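## Task

Move the tray so it rests entirely on the wall shelf. Neither the tray nor any crockery may drop freely more than a few centimetres. At the end the risers must be in their original spots and every item on the tray must be where it sat on the tray at the start. Release the tray and move the arms away. It only counts if the result holds without any robot supporting it.

## Robot and tools

Setup: four identical i2rt Big YAM arms, arm1 to arm4, each with six joints, a two-finger gripper and a wrist camera (arm1_cam_wrist to arm4_cam_wrist). cam_high is a fixed room camera. The feet, in metres in the shared scene frame (origin on the floor, +z up), with heading in degrees counter-clockwise from +x: arm1 x=-0.66 y=-1.55 z=+1.01 facing +90; arm2 x=+0.89 y=-1.37 z=+0.99 facing +179; arm3 x=-1.67 y=-0.76 z=+0.97 facing -1; arm4 x=-0.18 y=-0.75 z=+0.97 facing -88. The hand can reach about 1.0 m out from the joint 1 axis. The hand point is midway between the fingertips; its z axis runs along the fingers and the fingers close along its y axis. With joints 1 and 6 at 0 and the hand level and forward, the wrist camera sits above the hand looking at the fingertips.

The job differs per scene: scene 1 puts the tray on the wall shelf, scene 2 on the four risers on the table. Crockery rides on the tray and must not shift; risers must not be moved. Nothing may be knocked out of the work area or onto the floor. Loose objects may occasionally get a brief push from outside.

execute_actions: argument "actions" is a list holding exactly one action (or empty, which only returns state and images). The action is an object keyed by robot name ("arm1".."arm4"); each value holds "joints", an object of absolute joint targets by name, so each arm gets its own separate set, not a shared list. Names, units and ranges: joint1_rad -2.879 to 2.879 (base yaw, positive counter-clockwise from above, 0 = toward the foot's facing); joint2_rad 0 to 3.141 (shoulder, 0 = upper arm pointing back and about level, larger raises then swings forward); joint3_rad 0 to 3.019 (elbow, 0 = folded, larger opens); joint4_rad -1.692 to 1.57 (hand pitch, positive tips fingers up); joint5_rad -1.57 to 1.57 (hand sideways, positive to the arm's right); joint6_rad -2.094 to 2.094 (hand roll, positive clockwise seen from behind); gripper_m 0 to 0.093 metres of fingertip gap. These are goal values, not offsets. Done tolerances: ±0.045, ±0.14, ±0.09, ±0.055, ±0.03, ±0.035, ±0.003. All named motions start together and may finish at different times; each joint has its own speed, so the hand can sweep wide between postures. One action lasts at most 15 s. Omitted joints or arms may keep pushing toward an earlier target. Optional "cameras": list from arm1_cam_wrist, arm2_cam_wrist, arm3_cam_wrist, arm4_cam_wrist, cam_high, all; omitted/null/["all"] gives every camera, [] none. Unknown keys, names or out-of-range numbers reject the whole call and nothing moves.

wait: "seconds" from 0 to 10; no new commands, returns state and images. zoom_image: "camera" plus "region" [x0, y0, x1, y1] in pixels from the top-left, at most 504 by 504, on that camera's latest full image. finished_scene: "scene" (1 or 2) ends that scene irreversibly, reports success and gives the next task. Answering without a tool call ends all remaining scenes.

Result lines: joint_positions per arm; joint torques in the same joint order without gripper (drive output with per-arm offset and scale plus noise, nonzero even in free air, so read with care); a "pictures" line listing the images' cameras in order. joint_status tells how each commanded motion ended: off_target (stopped short, may still push), contact_stop or time_out (target dropped, holds in place; after time_out a joint may keep a target at most 0.375, 0.375, 0.113, 0.225, 0.075, 0.3 rad away and keep pushing), not_followed (a self/inter-arm clearance check withheld targets, shown as "joint command not followed" with a cause; the arm may retry them later; the gripper still acts). on_its_own lists uncommanded behaviour; "held at" is the held target, not the position. To relieve a pushing joint, command its reported position. A target very close to the current position may not move anything. A joint bearing load can sag after a stop.

Cautions: the arms do not stop on contact and can press hard. A hard squeeze between two robots fails and ends the run; hard hits may too; nothing reports arm-arm contact, and the clearance check ignores fingers, gripper housings and wrist cameras and can act late. Sustained load heats motors: MOTOR HOT appears from 85 °C, and at 100 °C the arm and gripper go limp (OVER-TEMPERATURE FAULT), dropping anything held; the affected keys then read limit_stop_at_motor_heat, so resend targets. A stop reported in one call cancels later execute_actions, wait and finished_scene calls in the same reply. Grip force is about 50 to 62 N per pad, lower on some. Drops, slips, slams and strong pushes reduce the result; shorter robot motion is better. The robot holds the last command while you are thinking. Some heat carries between scenes. If resuming from a summary, start with an empty execute_actions to learn the scene and task.

Each tool is called in YAML: its name, and indented under it one key for each argument.

## Session

I'll start by looking at the current state of the scene.

execute_actions:
  actions: []

Scene clock: 0.00 s.
Joint torques (N m, as the arm reports them, + toward a larger angle): no reading
Motor temperatures (°C, as the motors report them): arm1=[22 22 21 19 20 19] | arm2=[21 21 20 20 22 22] | arm3=[19 22 20 19 19 22] | arm4=[22 22 20 20 21 22]
arm1.joint_positions: joint1_rad=-1.647 joint2_rad=+0.624 joint3_rad=+1.360 joint4_rad=-1.146 joint5_rad=-0.137 joint6_rad=-0.372 gripper_m=+0.094
arm1.joint_status: not commanded
arm1.hand: x=-0.3955 y=-1.5503 z=+1.5727 quat_wxyz=(-0.545, +0.161, -0.820, +0.066) (m; scene frame)
arm2.joint_positions: joint1_rad=+0.437 joint2_rad=+0.456 joint3_rad=+1.443 joint4_rad=-1.239 joint5_rad=+0.115 joint6_rad=+0.393 gripper_m=+0.094
arm2.joint_status: not commanded
arm2.hand: x=+0.7459 y=-1.4094 z=+1.6069 quat_wxyz=(+0.203, +0.785, -0.027, -0.584) (m; scene frame)
arm3.joint_positions: joint1_rad=-0.335 joint2_rad=+0.427 joint3_rad=+1.360 joint4_rad=-1.282 joint5_rad=+0.015 joint6_rad=-0.219 gripper_m=+0.094
arm3.joint_status: not commanded
arm3.hand: x=-1.5264 y=-0.8104 z=+1.5407 quat_wxyz=(-0.552, -0.059, -0.813, +0.175) (m; scene frame)
arm4.joint_positions: joint1_rad=-0.212 joint2_rad=+0.638 joint3_rad=+1.447 joint4_rad=-1.477 joint5_rad=-0.010 joint6_rad=-0.104 gripper_m=+0.095
arm4.joint_status: not commanded
arm4.hand: x=-0.2126 y=-0.9531 z=+1.5052 quat_wxyz=(-0.268, -0.654, -0.614, +0.351) (m; scene frame)
pictures: arm1_cam_wrist, arm2_cam_wrist, arm3_cam_wrist, arm4_cam_wrist, cam_high
Images, in order (width x height): arm1_cam_wrist 504x504, arm2_cam_wrist 504x504, arm3_cam_wrist 504x504, arm4_cam_wrist 504x504, cam_high 504x504.

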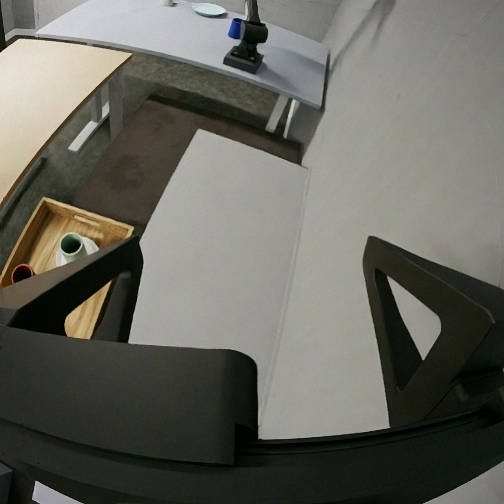

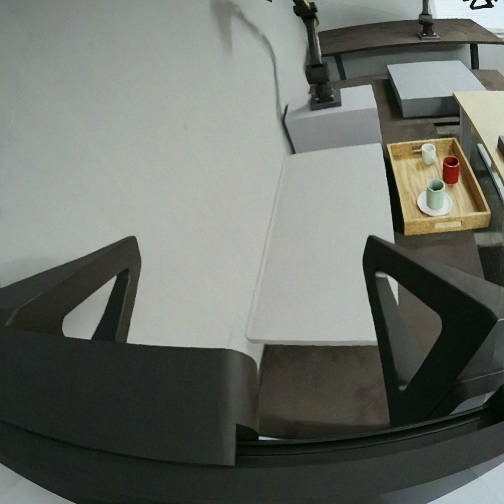

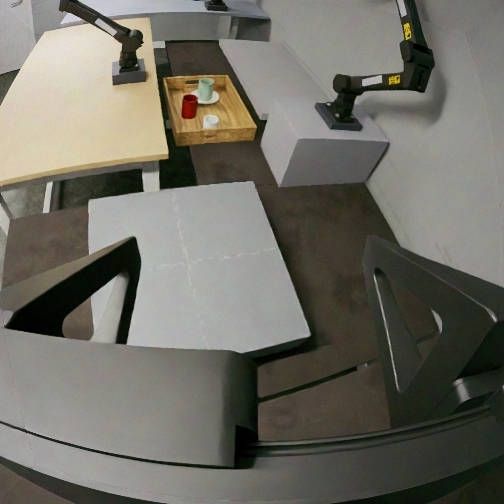

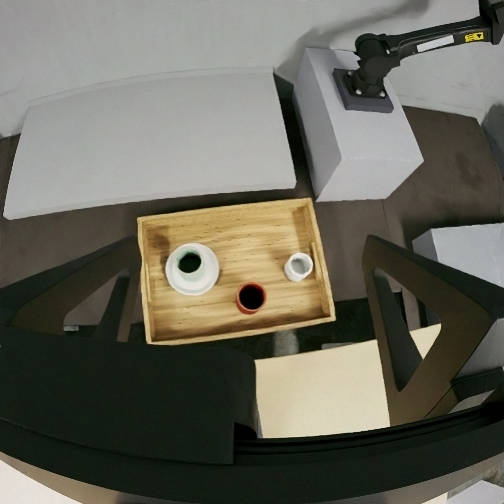

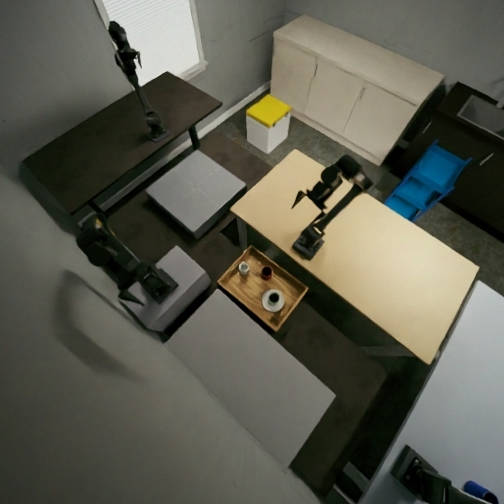

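zoom_image:
  camera: "cam_high"
  region: [120, 200, 400, 480]

zoom_image:
  camera: "arm2_cam_wrist"
  region: [254, 40, 504, 290]

zoom_image:
  camera: "arm3_cam_wrist"
  region: [100, 0, 400, 200]

zoom_image:
  camera: "arm4_cam_wrist"
  region: [100, 160, 380, 380]

Region (120, 200, 400, 480) of cam_high's 504x504 image, scaled by 1.800, with more detail than that image has.

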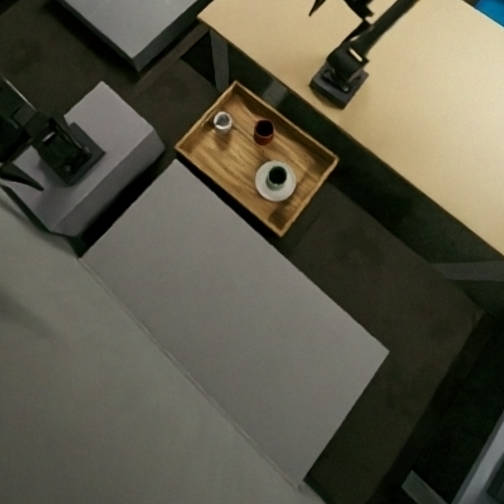

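Region (254, 40, 504, 290) of arm2_cam_wrist's 504x504 image, scaled by 2.016, with more detail than that image has.

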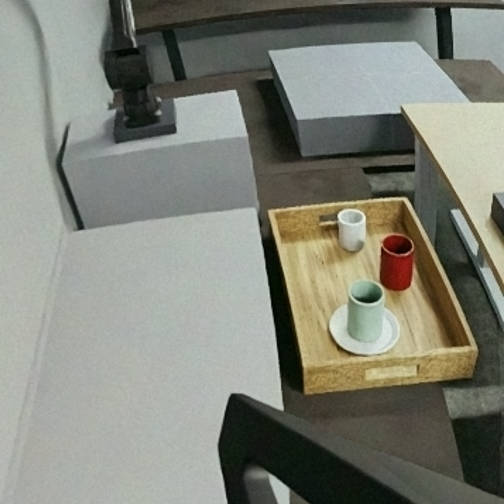

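Region (100, 0, 400, 200) of arm3_cam_wrist's 504x504 image, scaled by 1.680, with more detail than that image has.

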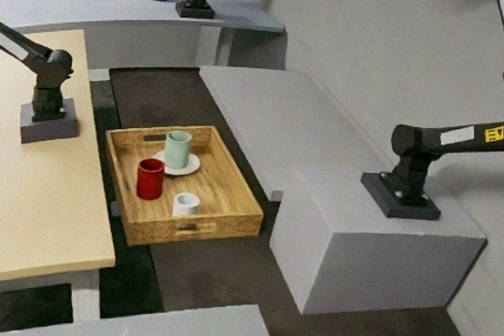

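Region (100, 160, 380, 380) of arm4_cam_wrist's 504x504 image, scaled by 1.800, with more detail than that image has; it fills the top 396 rows of this view, and the rest is white.

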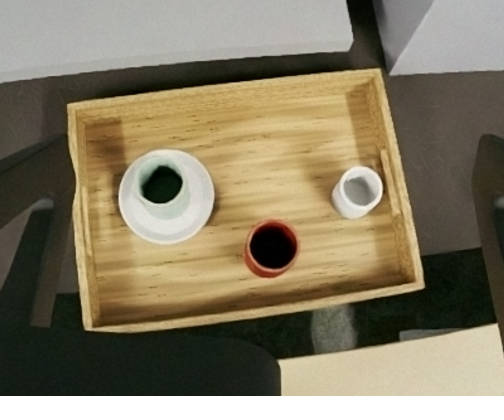

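execute_actions:
  actions:
    - {"arm1": {"joints": {"joint1_rad": -1.571, "joint2_rad": 1.5, "joint3_rad": 1.5, "joint4_rad": -1.2, "joint5_rad": 0.0, "joint6_rad": 0.0}}, "arm2": {"joints": {"joint1_rad": -0.2, "joint2_rad": 1.8, "joint3_rad": 1.2, "joint4_rad": 0.3, "joint5_rad": 0.0, "joint6_rad": 0.0}}, "arm3": {"joints": {"joint1_rad": -0.2, "joint2_rad": 1.0, "joint3_rad": 2.0, "joint4_rad": -0.5, "joint5_rad": 0.0, "joint6_rad": 0.0}}, "arm4": {"joints": {"joint1_rad": -0.035, "joint2_rad": 1.3, "joint3_rad": 1.3, "joint4_rad": -0.9, "joint5_rad": 0.0, "joint6_rad": 0.0}}}

Scene clock: 26.47 s.
Joint torques (N m, as the arm reports them, + toward a larger angle): arm1=[  2.07 -12.83   9.81   0.46   0.1    0.15] | arm2=[ -0.2  -19.22   9.22   2.78   0.05  -0.04] | arm3=[ 1.31 -1.96  8.62  2.82 -0.01  0.14] | arm4=[  0.13 -10.27   9.58   1.89   0.1    0.08]
Motor temperatures (°C, as the motors report them): arm1=[22 23 26 20 20 19] | arm2=[21 22 22 20 22 22] | arm3=[19 22 24 20 19 22] | arm4=[22 22 23 20 21 22]
arm1.joint_positions: joint1_rad=-1.582 joint2_rad=+1.497 joint3_rad=+1.484 joint4_rad=-1.188 joint5_rad=-0.003 joint6_rad=-0.010 gripper_m=+0.094
arm1.joint_status: all done
arm1.hand: x=-0.1267 y=-1.5591 z=+1.2841 quat_wxyz=(-0.181, +0.000, -0.983, +0.001) (m; scene frame)
arm2.joint_positions: joint1_rad=-0.200 joint2_rad=+1.798 joint3_rad=+1.194 joint4_rad=+0.276 joint5_rad=+0.000 joint6_rad=+0.009 gripper_m=+0.094
arm2.joint_status: all done
arm2.hand: x=+0.1916 y=-1.2108 z=+1.1826 quat_wxyz=(-0.056, +0.805, -0.095, -0.583) (m; scene frame)
arm3.joint_positions: joint1_rad=-0.208 joint2_rad=+0.997 joint3_rad=+1.962 joint4_rad=-0.523 joint5_rad=+0.002 joint6_rad=-0.011 gripper_m=+0.094
arm3.joint_status: all done
arm3.hand: x=-1.3779 y=-0.8187 z=+1.8752 quat_wxyz=(-0.842, -0.056, -0.526, +0.107) (m; scene frame)
arm4.joint_positions: joint1_rad=-0.037 joint2_rad=+1.314 joint3_rad=+1.284 joint4_rad=-0.917 joint5_rad=-0.003 joint6_rad=-0.009 gripper_m=+0.095
arm4.joint_status: all done
arm4.hand: x=-0.1778 y=-1.2607 z=+1.2769 quat_wxyz=(-0.219, -0.668, -0.676, +0.223) (m; scene frame)
pictures: arm1_cam_wrist, arm2_cam_wrist, arm3_cam_wrist, arm4_cam_wrist, cam_high
Images, in order (width x height): arm1_cam_wrist 504x504, arm2_cam_wrist 504x504, arm3_cam_wrist 504x504, arm4_cam_wrist 504x504, cam_high 504x504.

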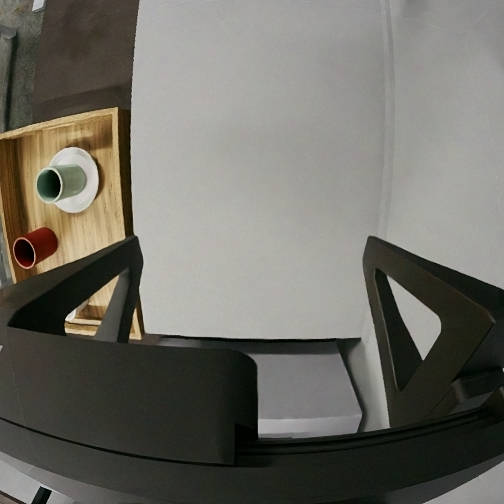

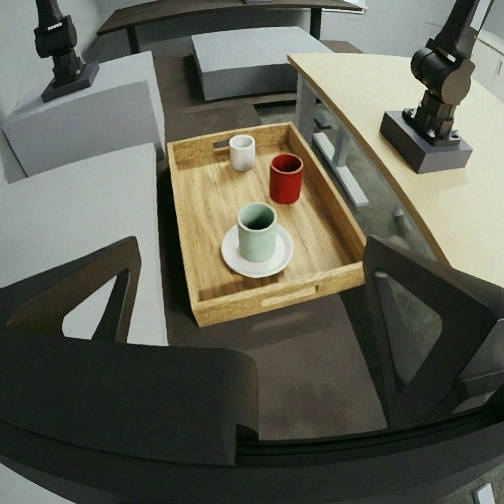

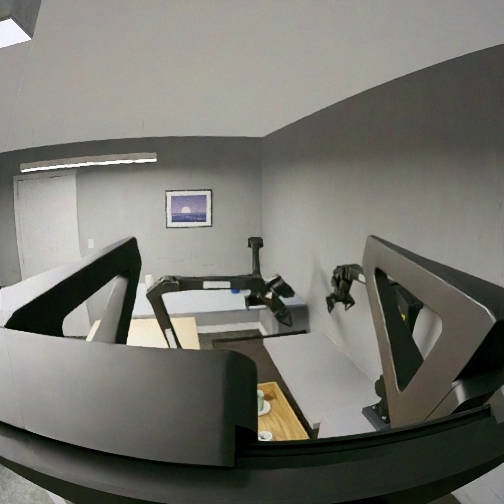

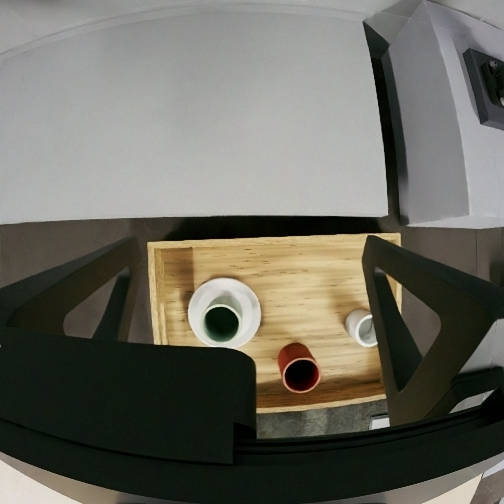

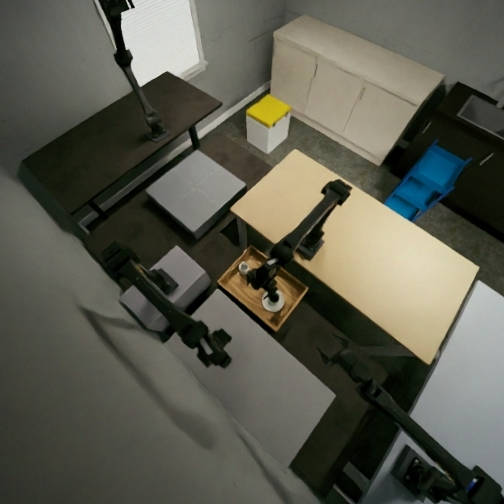

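zoom_image:
  camera: "arm4_cam_wrist"
  region: [140, 200, 410, 430]

zoom_image:
  camera: "arm1_cam_wrist"
  region: [0, 80, 200, 360]

zoom_image:
  camera: "arm2_cam_wrist"
  region: [120, 90, 400, 350]

Region (140, 200, 410, 430) of arm4_cam_wrist's 504x504 image, scaled by 1.867, with more detail than that image has; it fills the top 429 rows of this view, and the rest is white.

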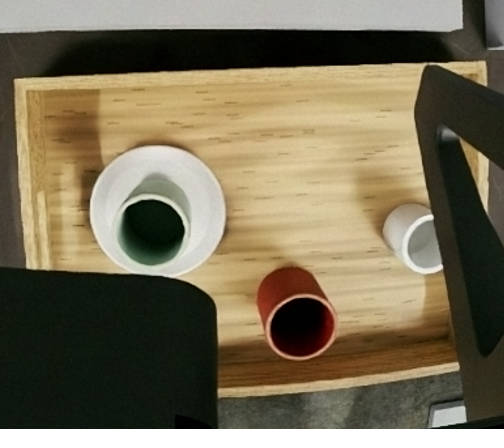

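Region (0, 80, 200, 360) of arm1_cam_wrist's 504x504 image, scaled by 1.800, with more detail than that image has; it fills the left 360 columns of this view, and the rest is white.

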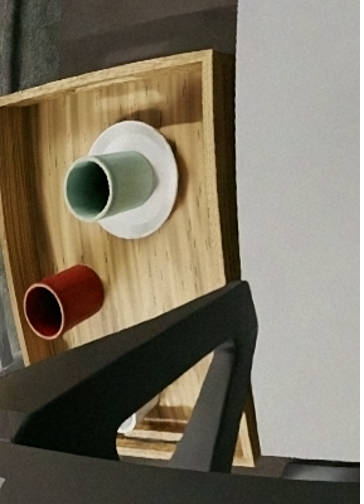

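Region (120, 90, 400, 350) of arm2_cam_wrist's 504x504 image, scaled by 1.800, with more detail than that image has; it fills the top 468 rows of this view, and the rest is white.

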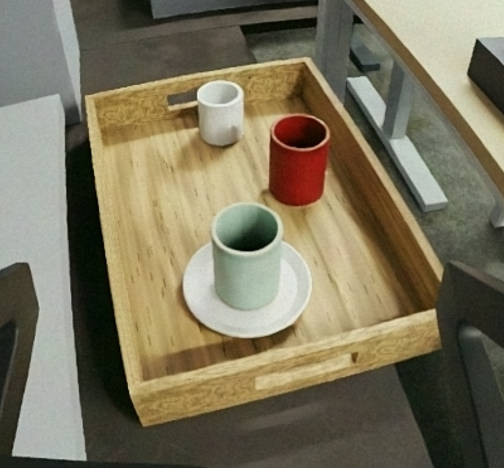

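zoom_image:
  camera: "arm3_cam_wrist"
  region: [140, 220, 420, 450]

Region (140, 220, 420, 450) of arm3_cam_wrist's 504x504 image, scaled by 1.800, with more detail than that image has; it fills the top 414 rows of this view, and the rest is white.

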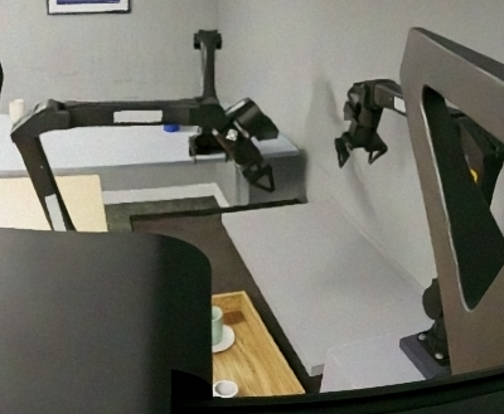

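execute_actions:
  actions:
    - {"arm1": {"joints": {"joint2_rad": 1.711, "joint3_rad": 0.995, "joint4_rad": -0.84, "joint5_rad": 0.0, "joint6_rad": -0.44}}, "arm2": {"joints": {"joint1_rad": -0.417, "joint2_rad": 2.2, "joint3_rad": 1.12, "joint4_rad": 1.53}}, "arm3": {"joints": {"joint5_rad": 0.8, "joint6_rad": 0.5}}, "arm4": {"joints": {"joint1_rad": 0.572, "joint2_rad": 1.515, "joint3_rad": 0.86, "joint4_rad": -0.89, "joint5_rad": 0.0, "joint6_rad": 0.565}}}
  cameras: ["arm4_cam_wrist", "arm1_cam_wrist", "cam_high"]

Scene clock: 88.73 s.
Joint torques (N m, as the arm reports them, + toward a larger angle): arm1=[  1.76 -12.73   6.56   0.74   0.04  -0.07] | arm2=[  0.52 -20.83   6.79   2.56  -0.08  -0.03] | arm3=[ 1.01 -1.87  8.49  2.6  -0.01  0.06] | arm4=[-0.2  -9.42  6.86  0.06  0.09  0.11]
Motor temperatures (°C, as the motors report them): arm1=[22 25 29 19 20 19] | arm2=[21 25 25 21 22 22] | arm3=[19 22 27 20 19 22] | arm4=[22 23 27 20 21 22]
arm1.joint_positions: joint1_rad=-1.582 joint2_rad=+1.708 joint3_rad=+0.988 joint4_rad=-0.852 joint5_rad=-0.003 joint6_rad=-0.430 gripper_m=+0.094
arm1.joint_status: all done
arm1.hand: x=-0.2324 y=-1.5586 z=+1.0046 quat_wxyz=(+0.002, +0.209, -0.978, -0.001) (m; scene frame)
arm2.joint_positions: joint1_rad=-0.427 joint2_rad=+2.204 joint3_rad=+1.100 joint4_rad=+1.508 joint5_rad=+0.002 joint6_rad=+0.008 gripper_m=+0.094
arm2.joint_status: all done
arm2.hand: x=+0.2643 y=-1.0657 z=+1.1435 quat_wxyz=(-0.179, +0.533, -0.129, -0.817) (m; scene frame)
arm3.joint_positions: joint1_rad=-0.208 joint2_rad=+0.997 joint3_rad=+1.962 joint4_rad=-0.523 joint5_rad=+0.797 joint6_rad=+0.489 gripper_m=+0.094
arm3.joint_status: all done
arm3.hand: x=-1.4514 y=-0.9273 z=+1.8537 quat_wxyz=(-0.804, -0.476, -0.340, +0.106) (m; scene frame)
arm4.joint_positions: joint1_rad=+0.573 joint2_rad=+1.525 joint3_rad=+0.849 joint4_rad=-0.890 joint5_rad=-0.001 joint6_rad=+0.556 gripper_m=+0.095
arm4.joint_status: all done
arm4.hand: x=+0.0331 y=-1.0514 z=+0.9973 quat_wxyz=(-0.004, -0.687, -0.726, +0.006) (m; scene frame)
pictures: arm1_cam_wrist, arm4_cam_wrist, cam_high
Images, in order (width x height): arm1_cam_wrist 504x504, arm4_cam_wrist 504x504, cam_high 504x504.

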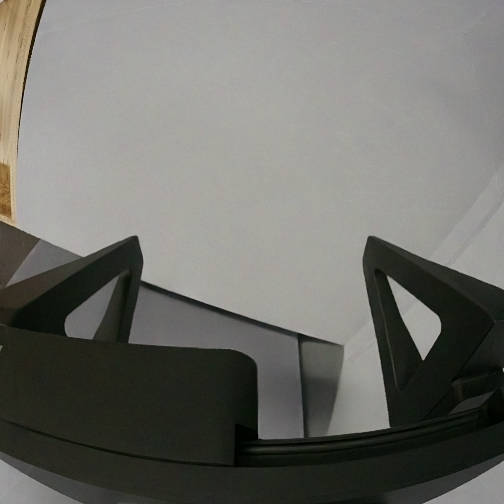

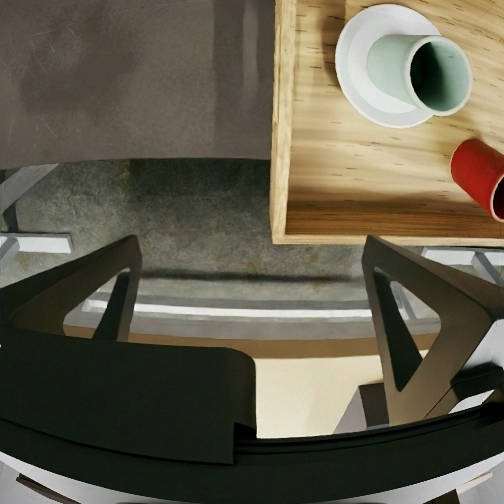

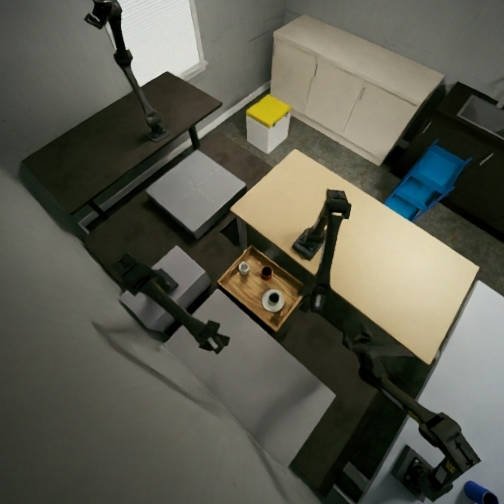

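zoom_image:
  camera: "arm4_cam_wrist"
  region: [230, 0, 504, 270]

Region (230, 0, 504, 270) of arm4_cam_wrist's 504x504 image, scaled by 1.839, with more detail than that image has; it fills the top 497 rows of this view, and the rest is white.

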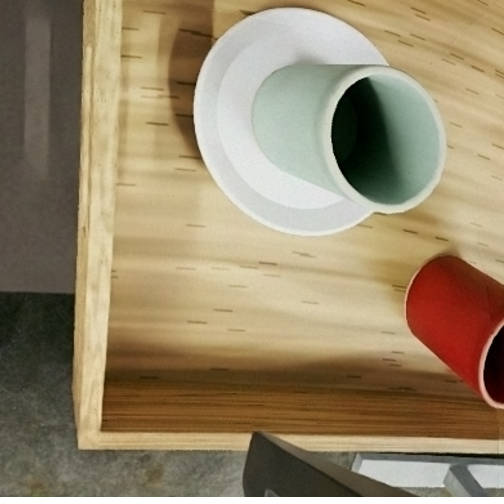

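execute_actions:
  actions:
    - {"arm1": {"joints": {"joint1_rad": -0.40}}, "arm2": {"joints": {"joint1_rad": -0.552, "joint2_rad": 2.60, "joint3_rad": 1.15, "joint4_rad": 1.49, "joint5_rad": -0.564}}, "arm3": {"joints": {"joint1_rad": -0.494, "joint2_rad": 2.2, "joint3_rad": 1.97, "joint4_rad": 0.72, "joint5_rad": -0.518, "joint6_rad": 0.0}}, "arm4": {"joints": {"joint1_rad": 0.604, "joint4_rad": -0.27, "joint5_rad": 0.192}}}
  cameras: ["arm1_cam_wrist", "arm2_cam_wrist", "cam_high"]

Scene clock: 107.17 s.
Joint torques (N m, as the arm reports them, + toward a larger angle): arm1=[  1.42 -12.28   6.61   0.5   -0.04  -0.06] | arm2=[  0.96 -21.02   3.62   1.48  -0.12  -0.04] | arm3=[  0.19 -25.16  10.21   2.74   0.11  -0.1 ] | arm4=[  0.08 -10.92   7.47   1.83   0.32   0.05]
Motor temperatures (°C, as the motors report them): arm1=[22 25 27 19 20 19] | arm2=[21 25 24 21 22 22] | arm3=[19 22 28 20 19 22] | arm4=[22 23 25 20 21 22]
arm1.joint_positions: joint1_rad=-0.401 joint2_rad=+1.708 joint3_rad=+0.988 joint4_rad=-0.846 joint5_rad=-0.001 joint6_rad=-0.432 gripper_m=+0.094
arm1.joint_status: all done
arm1.hand: x=-0.4928 y=-1.1592 z=+1.0048 quat_wxyz=(+0.000, +0.719, -0.695, -0.002) (m; scene frame)
arm2.joint_positions: joint1_rad=-0.563 joint2_rad=+2.614 joint3_rad=+1.137 joint4_rad=+1.498 joint5_rad=-0.562 joint6_rad=+0.007 gripper_m=+0.094
arm2.joint_status: all done
arm2.hand: x=+0.3082 y=-1.0955 z=+0.8792 quat_wxyz=(-0.005, +0.697, -0.009, -0.717) (m; scene frame)
arm3.joint_positions: joint1_rad=-0.492 joint2_rad=+2.213 joint3_rad=+1.949 joint4_rad=+0.698 joint5_rad=-0.515 joint6_rad=+0.011 gripper_m=+0.094
arm3.joint_status: all done
arm3.hand: x=-0.8749 y=-1.1115 z=+1.3666 quat_wxyz=(-0.826, +0.076, -0.554, +0.075) (m; scene frame)
arm4.joint_positions: joint1_rad=+0.602 joint2_rad=+1.525 joint3_rad=+0.849 joint4_rad=-0.286 joint5_rad=+0.187 joint6_rad=+0.556 gripper_m=+0.095
arm4.joint_status: all done
arm4.hand: x=+0.0983 y=-1.1744 z=+1.0448 quat_wxyz=(-0.278, -0.662, -0.680, +0.149) (m; scene frame)
pictures: arm1_cam_wrist, arm2_cam_wrist, cam_high
Images, in order (width x height): arm1_cam_wrist 504x504, arm2_cam_wrist 504x504, cam_high 504x504.

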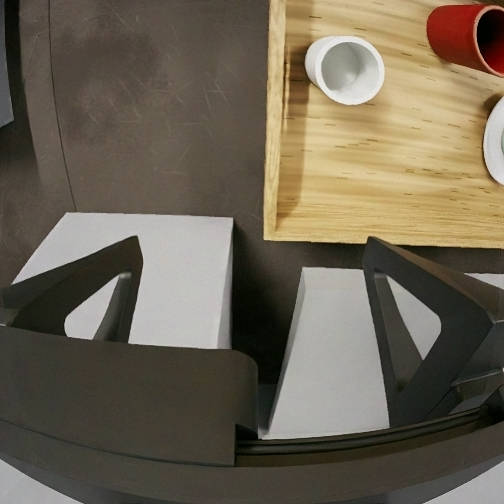

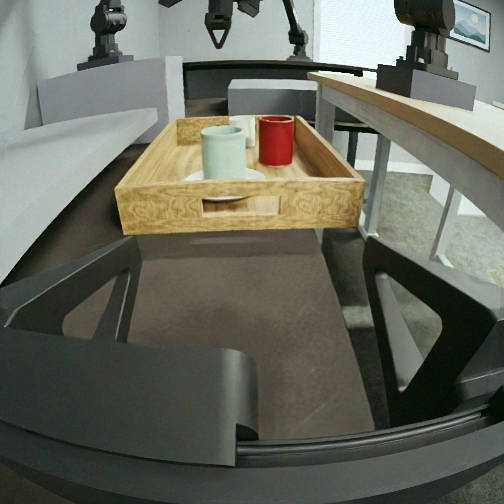

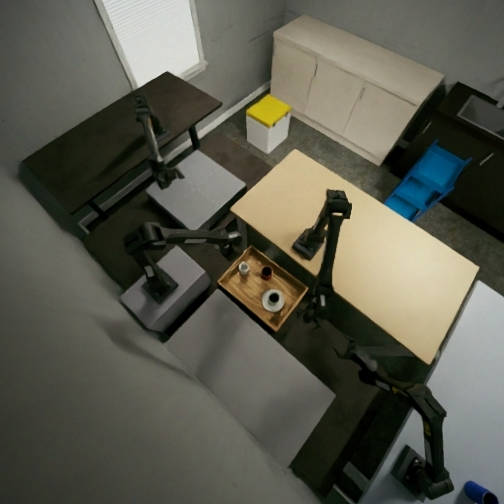

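zoom_image:
  camera: "arm2_cam_wrist"
  region: [100, 0, 400, 250]

zoom_image:
  camera: "arm1_cam_wrist"
  region: [200, 0, 480, 300]

Region (100, 0, 400, 250) of arm2_cam_wrist's 504x504 image, scaled by 1.680, with more detail than that image has.

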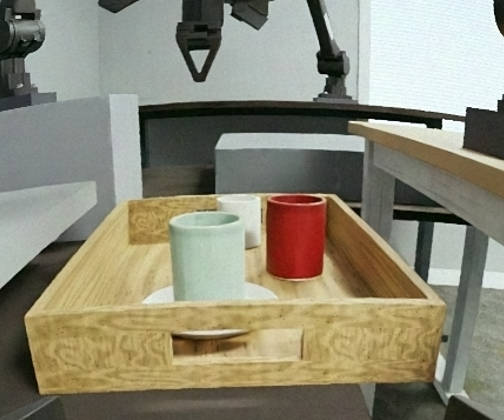

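Region (200, 0, 480, 300) of arm1_cam_wrist's 504x504 image, scaled by 1.680, with more detail than that image has; it fills the left 470 columns of this view, and the rest is white.

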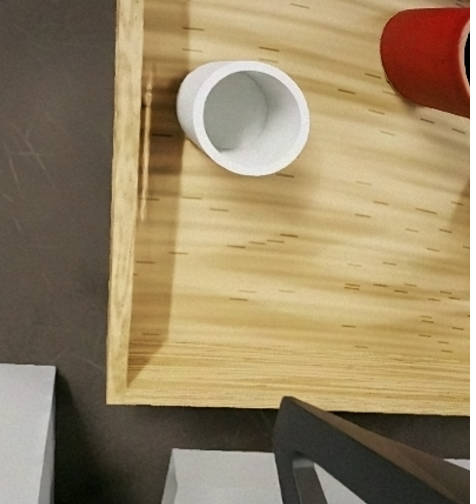

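execute_actions:
  actions:
    - {"arm1": {"joints": {"joint1_rad": -0.475, "joint2_rad": 1.916, "joint3_rad": 0.913, "joint4_rad": -0.553, "joint5_rad": 0.0, "joint6_rad": -0.527, "gripper_m": 0.045}}, "arm3": {"joints": {"joint2_rad": 2.64}}, "arm4": {"joints": {"joint1_rad": 0.629, "joint2_rad": 1.582, "joint3_rad": 0.48, "joint4_rad": -0.145, "joint5_rad": 0.202, "joint6_rad": 0.594, "gripper_m": 0.05}}}

Scene clock: 133.50 s.
Joint torques (N m, as the arm reports them, + toward a larger angle): arm1=[  1.12 -13.63   4.67   0.79  -0.05  -0.08] | arm2=[  0.63 -21.58   3.61   1.6   -0.08  -0.02] | arm3=[  0.16 -25.52   9.14   2.56  -0.01  -0.11] | arm4=[ 0.09 -7.48  4.35  1.21  0.33  0.07]
Motor temperatures (°C, as the motors report them): arm1=[22 25 27 19 20 19] | arm2=[21 26 22 20 22 22] | arm3=[19 27 30 20 19 22] | arm4=[22 23 25 20 21 22]
arm1.joint_positions: joint1_rad=-0.474 joint2_rad=+1.919 joint3_rad=+0.907 joint4_rad=-0.566 joint5_rad=-0.001 joint6_rad=-0.517 gripper_m=+0.045
arm1.joint_status: all done
arm1.hand: x=-0.4708 y=-1.1849 z=+0.8996 quat_wxyz=(+0.005, +0.723, -0.691, +0.000) (m; scene frame)
arm2.joint_positions: joint1_rad=-0.563 joint2_rad=+2.614 joint3_rad=+1.137 joint4_rad=+1.498 joint5_rad=-0.562 joint6_rad=+0.007 gripper_m=+0.094
arm2.joint_status: not commanded
arm2.hand: x=+0.3082 y=-1.0955 z=+0.8792 quat_wxyz=(-0.005, +0.697, -0.009, -0.717) (m; scene frame)
arm3.joint_positions: joint1_rad=-0.492 joint2_rad=+2.640 joint3_rad=+1.945 joint4_rad=+0.711 joint5_rad=-0.516 joint6_rad=+0.011 gripper_m=+0.094
arm3.joint_status: all done
arm3.hand: x=-0.8463 y=-1.1303 z=+0.9911 quat_wxyz=(-0.715, +0.003, -0.699, +0.004) (m; scene frame)
arm4.joint_positions: joint1_rad=+0.627 joint2_rad=+1.582 joint3_rad=+0.471 joint4_rad=-0.158 joint5_rad=+0.198 joint6_rad=+0.586 gripper_m=+0.050
arm4.joint_status: all done
arm4.hand: x=-0.0003 y=-1.0335 z=+0.9047 quat_wxyz=(-0.134, -0.677, -0.712, +0.126) (m; scene frame)
pictures: arm1_cam_wrist, arm2_cam_wrist, arm3_cam_wrist, arm4_cam_wrist, cam_high
Images, in order (width x height): arm1_cam_wrist 504x504, arm2_cam_wrist 504x504, arm3_cam_wrist 504x504, arm4_cam_wrist 504x504, cam_high 504x504.

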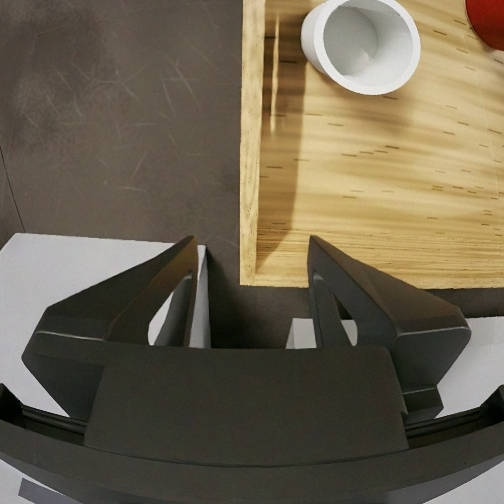

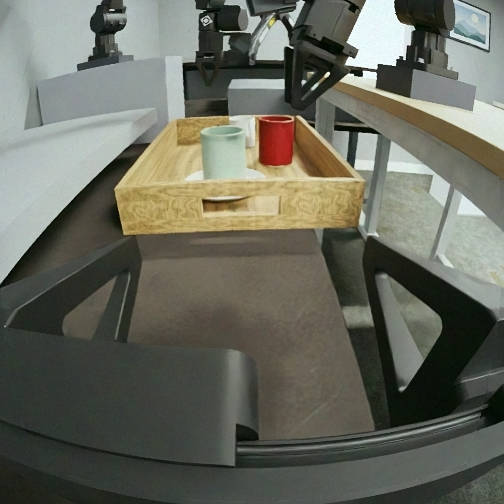

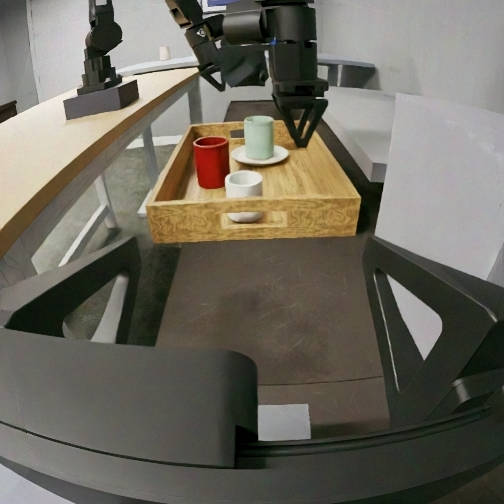

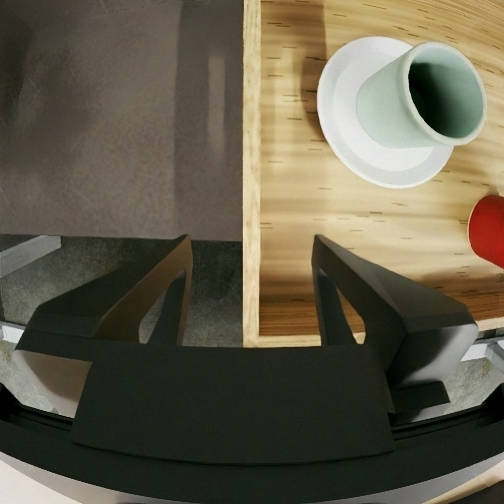

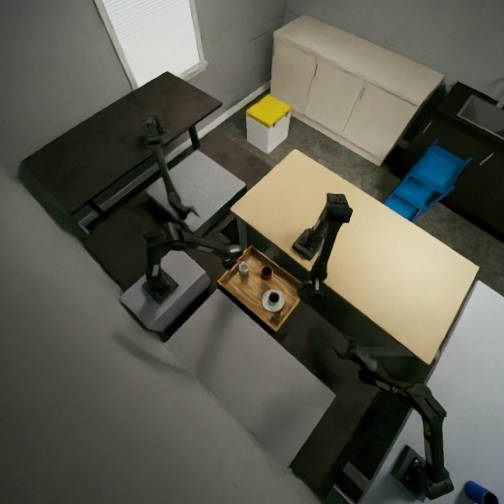

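zoom_image:
  camera: "arm2_cam_wrist"
  region: [180, 0, 430, 250]

zoom_image:
  camera: "arm3_cam_wrist"
  region: [130, 30, 410, 260]

Region (180, 0, 430, 250) of arm2_cam_wrist's 504x504 image, scaled by 2.016, with more detail than that image has.

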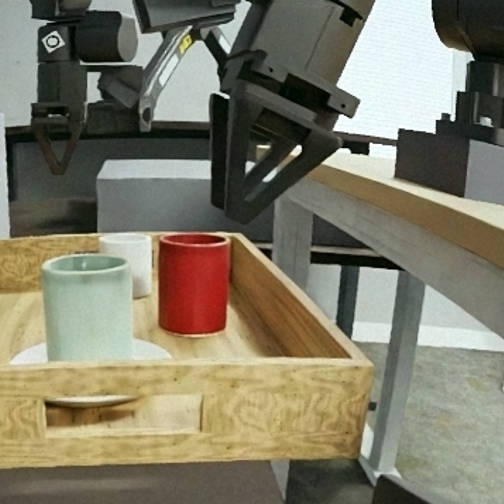

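Region (130, 30, 410, 260) of arm3_cam_wrist's 504x504 image, scaled by 1.800, with more detail than that image has; it fills the top 414 rows of this view, and the rest is white.

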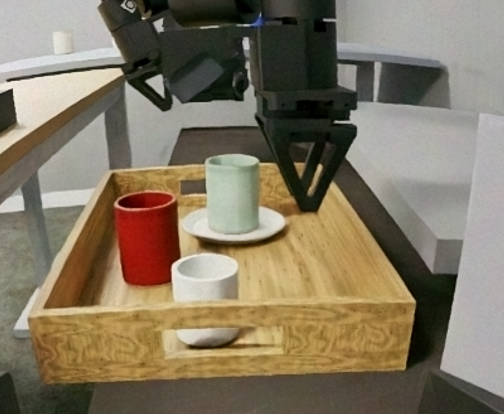

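execute_actions:
  actions:
    - {"arm1": {"joints": {"joint2_rad": 2.09, "joint3_rad": 0.928, "joint4_rad": -0.381}}, "arm4": {"joints": {"joint2_rad": 1.868, "joint3_rad": 0.478, "joint4_rad": 0.133}}}
  cameras: ["arm1_cam_wrist", "arm2_cam_wrist", "arm3_cam_wrist", "arm4_cam_wrist"]

Scene clock: 142.83 s.
Joint torques (N m, as the arm reports them, + toward a larger angle): arm1=[  1.22 -14.26   3.87   0.8   -0.05  -0.09] | arm2=[  0.67 -21.97   3.57   1.55  -0.07  -0.04] | arm3=[  0.05 -25.49   9.13   2.47   0.01  -0.1 ] | arm4=[ 0.04 -9.26  2.05  1.24  0.33  0.08]
Motor temperatures (°C, as the motors report them): arm1=[22 25 26 19 20 19] | arm2=[21 26 22 20 22 22] | arm3=[19 28 30 20 19 22] | arm4=[22 23 24 20 21 22]
arm1.joint_positions: joint1_rad=-0.474 joint2_rad=+2.092 joint3_rad=+0.917 joint4_rad=-0.393 joint5_rad=-0.001 joint6_rad=-0.517 gripper_m=+0.045
arm1.joint_status: all done
arm1.hand: x=-0.4705 y=-1.1839 z=+0.8328 quat_wxyz=(+0.001, +0.723, -0.691, -0.001) (m; scene frame)
arm2.joint_positions: joint1_rad=-0.563 joint2_rad=+2.614 joint3_rad=+1.137 joint4_rad=+1.498 joint5_rad=-0.562 joint6_rad=+0.007 gripper_m=+0.094
arm2.joint_status: not commanded
arm2.hand: x=+0.3082 y=-1.0955 z=+0.8792 quat_wxyz=(-0.005, +0.697, -0.009, -0.717) (m; scene frame)
arm3.joint_positions: joint1_rad=-0.492 joint2_rad=+2.640 joint3_rad=+1.945 joint4_rad=+0.711 joint5_rad=-0.516 joint6_rad=+0.011 gripper_m=+0.094
arm3.joint_status: not commanded
arm3.hand: x=-0.8463 y=-1.1303 z=+0.9911 quat_wxyz=(-0.715, +0.003, -0.699, +0.004) (m; scene frame)
arm4.joint_positions: joint1_rad=+0.627 joint2_rad=+1.870 joint3_rad=+0.471 joint4_rad=+0.120 joint5_rad=+0.198 joint6_rad=+0.586 gripper_m=+0.050
arm4.joint_status: all done
arm4.hand: x=-0.0021 y=-1.0325 z=+0.8338 quat_wxyz=(-0.129, -0.678, -0.713, +0.126) (m; scene frame)
pictures: arm1_cam_wrist, arm2_cam_wrist, arm3_cam_wrist, arm4_cam_wrist
Images, in order (width x height): arm1_cam_wrist 504x504, arm2_cam_wrist 504x504, arm3_cam_wrist 504x504, arm4_cam_wrist 504x504.

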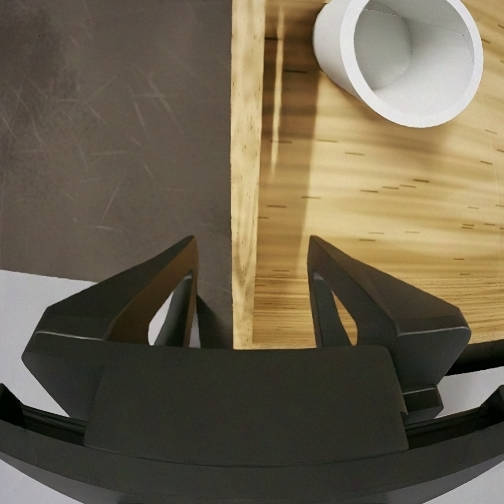

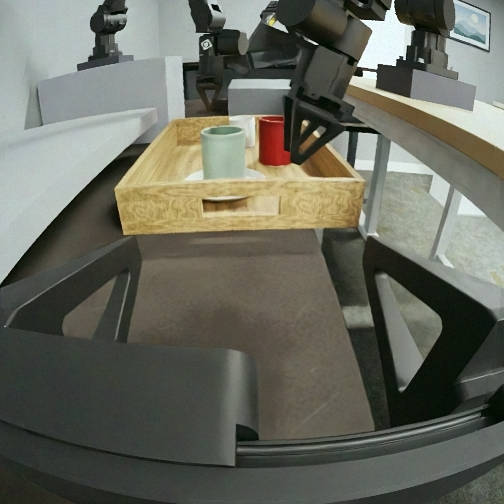

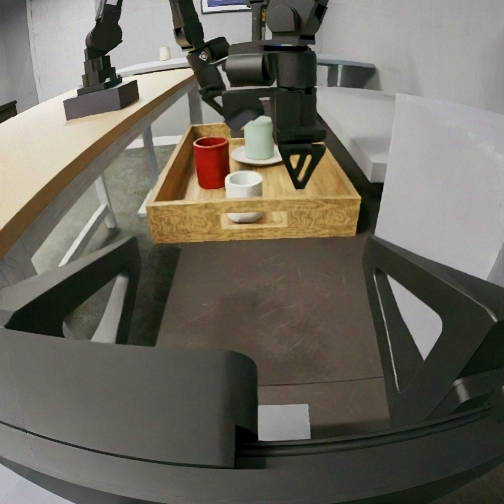

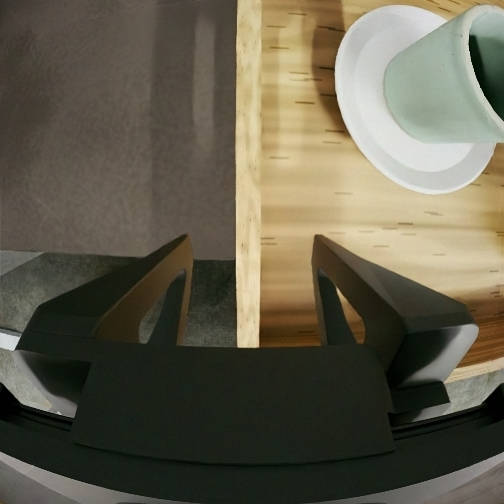

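execute_actions:
  actions:
    - {"arm1": {"joints": {"joint1_rad": -0.464, "joint2_rad": 2.151, "joint3_rad": 0.94, "joint4_rad": -0.335}}, "arm4": {"joints": {"joint2_rad": 1.969, "joint3_rad": 0.501, "joint4_rad": 0.212}}}
  cameras: ["arm1_cam_wrist", "arm4_cam_wrist"]

Scene clock: 147.43 s.
Joint torques (N m, as the arm reports them, + toward a larger angle): arm1=[  1.94 -12.89   3.84   0.81  -0.04  -0.08] | arm2=[  0.49 -21.63   3.62   1.4   -0.07  -0.04] | arm3=[  0.06 -25.44   9.16   2.53  -0.01  -0.13] | arm4=[ 0.11 -9.22  1.53  1.26  0.33  0.07]
Motor temperatures (°C, as the motors report them): arm1=[22 26 26 19 20 19] | arm2=[21 26 22 20 22 22] | arm3=[19 28 30 20 19 22] | arm4=[22 23 24 20 21 22]
arm1.joint_positions: joint1_rad=-0.474 joint2_rad=+2.134 joint3_rad=+0.926 joint4_rad=-0.347 joint5_rad=-0.001 joint6_rad=-0.517 gripper_m=+0.045
arm1.joint_status: all done
arm1.hand: x=-0.4686 y=-1.1802 z=+0.8179 quat_wxyz=(-0.006, +0.723, -0.691, -0.003) (m; scene frame)
arm2.joint_positions: joint1_rad=-0.563 joint2_rad=+2.614 joint3_rad=+1.137 joint4_rad=+1.498 joint5_rad=-0.562 joint6_rad=+0.007 gripper_m=+0.094
arm2.joint_status: not commanded
arm2.hand: x=+0.3082 y=-1.0955 z=+0.8792 quat_wxyz=(-0.005, +0.697, -0.009, -0.717) (m; scene frame)
arm3.joint_positions: joint1_rad=-0.492 joint2_rad=+2.640 joint3_rad=+1.945 joint4_rad=+0.711 joint5_rad=-0.516 joint6_rad=+0.011 gripper_m=+0.094
arm3.joint_status: not commanded
arm3.hand: x=-0.8463 y=-1.1303 z=+0.9911 quat_wxyz=(-0.715, +0.003, -0.699, +0.004) (m; scene frame)
arm4.joint_positions: joint1_rad=+0.627 joint2_rad=+1.967 joint3_rad=+0.494 joint4_rad=+0.198 joint5_rad=+0.198 joint6_rad=+0.586 gripper_m=+0.050
arm4.joint_status: all done
arm4.hand: x=+0.0010 y=-1.0369 z=+0.8117 quat_wxyz=(-0.131, -0.678, -0.713, +0.126) (m; scene frame)
pictures: arm1_cam_wrist, arm4_cam_wrist
Images, in order (width x height): arm1_cam_wrist 504x504, arm4_cam_wrist 504x504.

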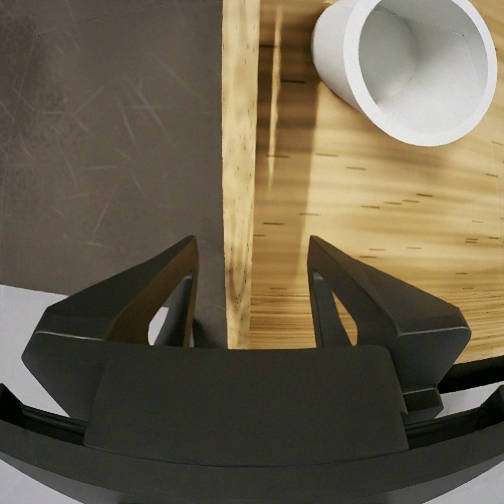

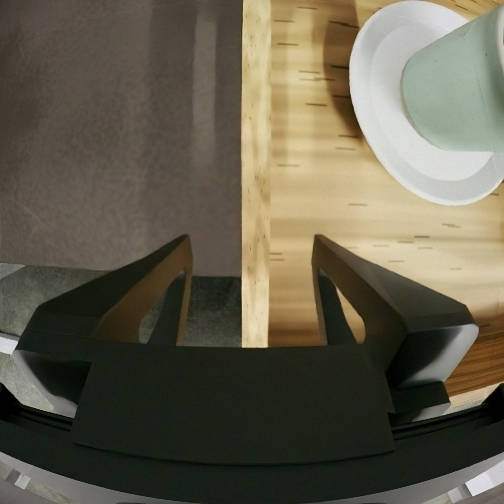

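execute_actions:
  actions:
    - {"arm1": {"joints": {"joint1_rad": -0.455, "joint2_rad": 2.228, "joint3_rad": 0.958, "joint4_rad": -0.284}}, "arm4": {"joints": {"joint2_rad": 2.074, "joint3_rad": 0.516, "joint4_rad": 0.294}}}
  cameras: ["arm1_cam_wrist", "arm2_cam_wrist", "arm3_cam_wrist", "arm4_cam_wrist"]

Scene clock: 151.67 s.
Joint torques (N m, as the arm reports them, + toward a larger angle): arm1=[  2.46 -13.98   2.96   0.7   -0.05  -0.07] | arm2=[  0.59 -21.56   3.68   1.58  -0.04  -0.02] | arm3=[  0.05 -25.4    9.1    2.54  -0.01  -0.13] | arm4=[ 0.11 -9.71  0.62  1.25  0.33  0.07]
Motor temperatures (°C, as the motors report them): arm1=[22 26 25 19 20 19] | arm2=[21 26 22 20 22 22] | arm3=[19 28 30 20 19 22] | arm4=[22 23 24 20 21 22]
arm1.joint_positions: joint1_rad=-0.468 joint2_rad=+2.217 joint3_rad=+0.950 joint4_rad=-0.295 joint5_rad=-0.001 joint6_rad=-0.517 gripper_m=+0.045
arm1.joint_status: all done
arm1.hand: x=-0.4712 y=-1.1794 z=+0.7878 quat_wxyz=(-0.002, +0.725, -0.689, -0.002) (m; scene frame)
arm2.joint_positions: joint1_rad=-0.563 joint2_rad=+2.614 joint3_rad=+1.137 joint4_rad=+1.498 joint5_rad=-0.562 joint6_rad=+0.007 gripper_m=+0.094
arm2.joint_status: not commanded
arm2.hand: x=+0.3082 y=-1.0955 z=+0.8792 quat_wxyz=(-0.005, +0.697, -0.009, -0.717) (m; scene frame)
arm3.joint_positions: joint1_rad=-0.492 joint2_rad=+2.640 joint3_rad=+1.945 joint4_rad=+0.711 joint5_rad=-0.516 joint6_rad=+0.011 gripper_m=+0.094
arm3.joint_status: not commanded
arm3.hand: x=-0.8463 y=-1.1303 z=+0.9911 quat_wxyz=(-0.715, +0.003, -0.699, +0.004) (m; scene frame)
arm4.joint_positions: joint1_rad=+0.627 joint2_rad=+2.073 joint3_rad=+0.513 joint4_rad=+0.280 joint5_rad=+0.198 joint6_rad=+0.586 gripper_m=+0.050
arm4.joint_status: all done
arm4.hand: x=-0.0002 y=-1.0358 z=+0.7855 quat_wxyz=(-0.128, -0.678, -0.713, +0.126) (m; scene frame)
pictures: arm1_cam_wrist, arm2_cam_wrist, arm3_cam_wrist, arm4_cam_wrist
Images, in order (width x height): arm1_cam_wrist 504x504, arm2_cam_wrist 504x504, arm3_cam_wrist 504x504, arm4_cam_wrist 504x504.

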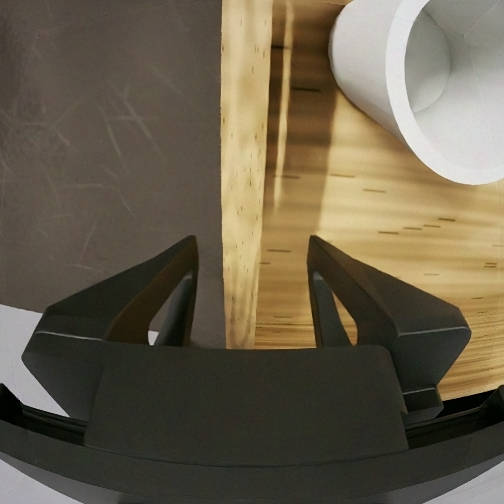

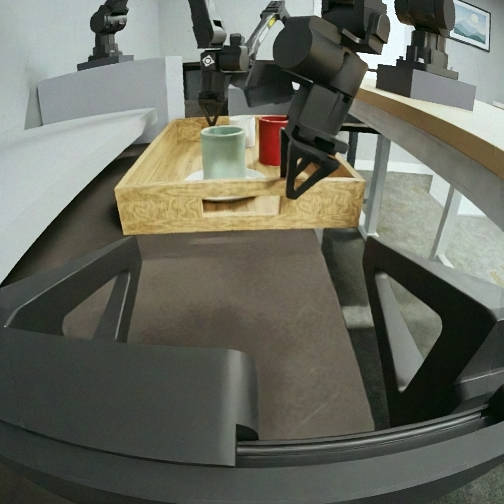

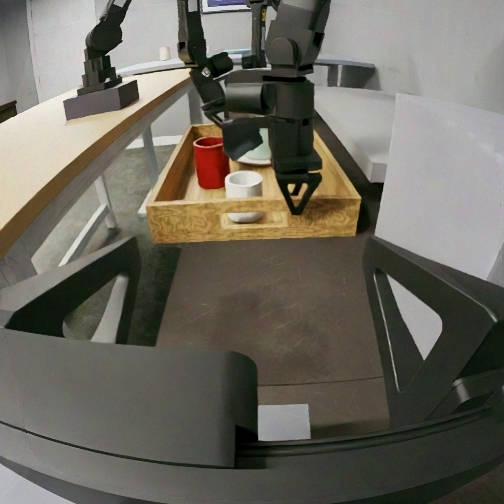

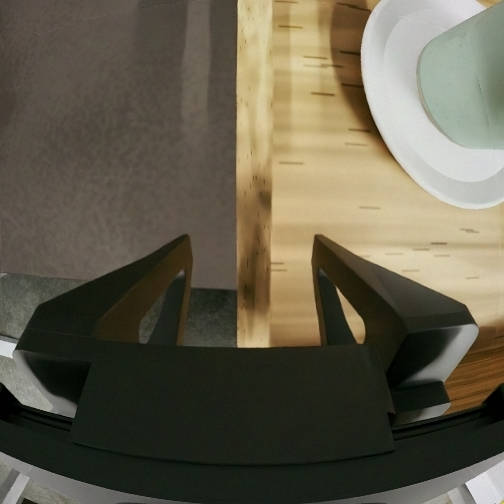

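zoom_image:
  camera: "arm3_cam_wrist"
  region: [170, 60, 370, 250]

zoom_image:
  camera: "arm2_cam_wrist"
  region: [180, 40, 400, 250]

Region (170, 60, 370, 250) of arm3_cam_wrist's 504x504 image, scaled by 2.520, with more detail than that image has; it fills the top 479 rows of this view, and the rest is white.

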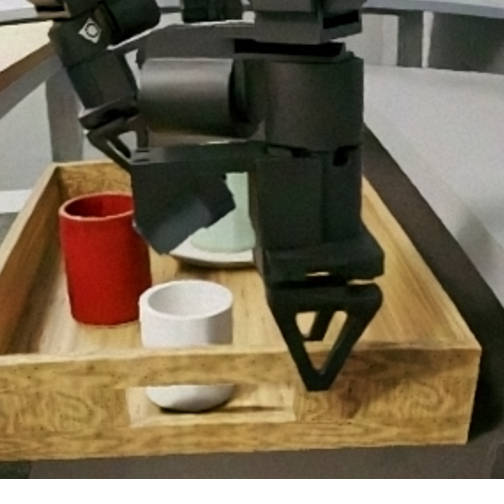

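Region (180, 40, 400, 250) of arm2_cam_wrist's 504x504 image, scaled by 2.291, with more detail than that image has; it fills the top 481 rows of this view, and the rest is white.

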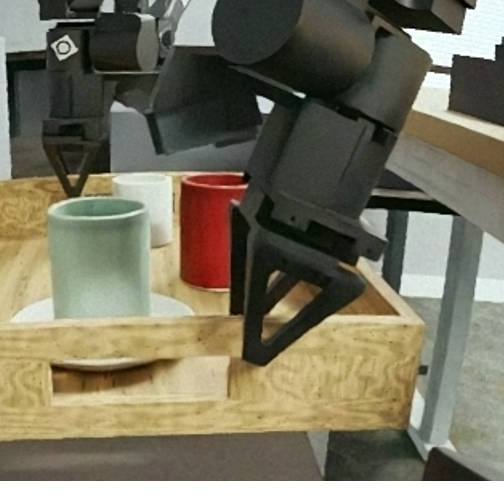

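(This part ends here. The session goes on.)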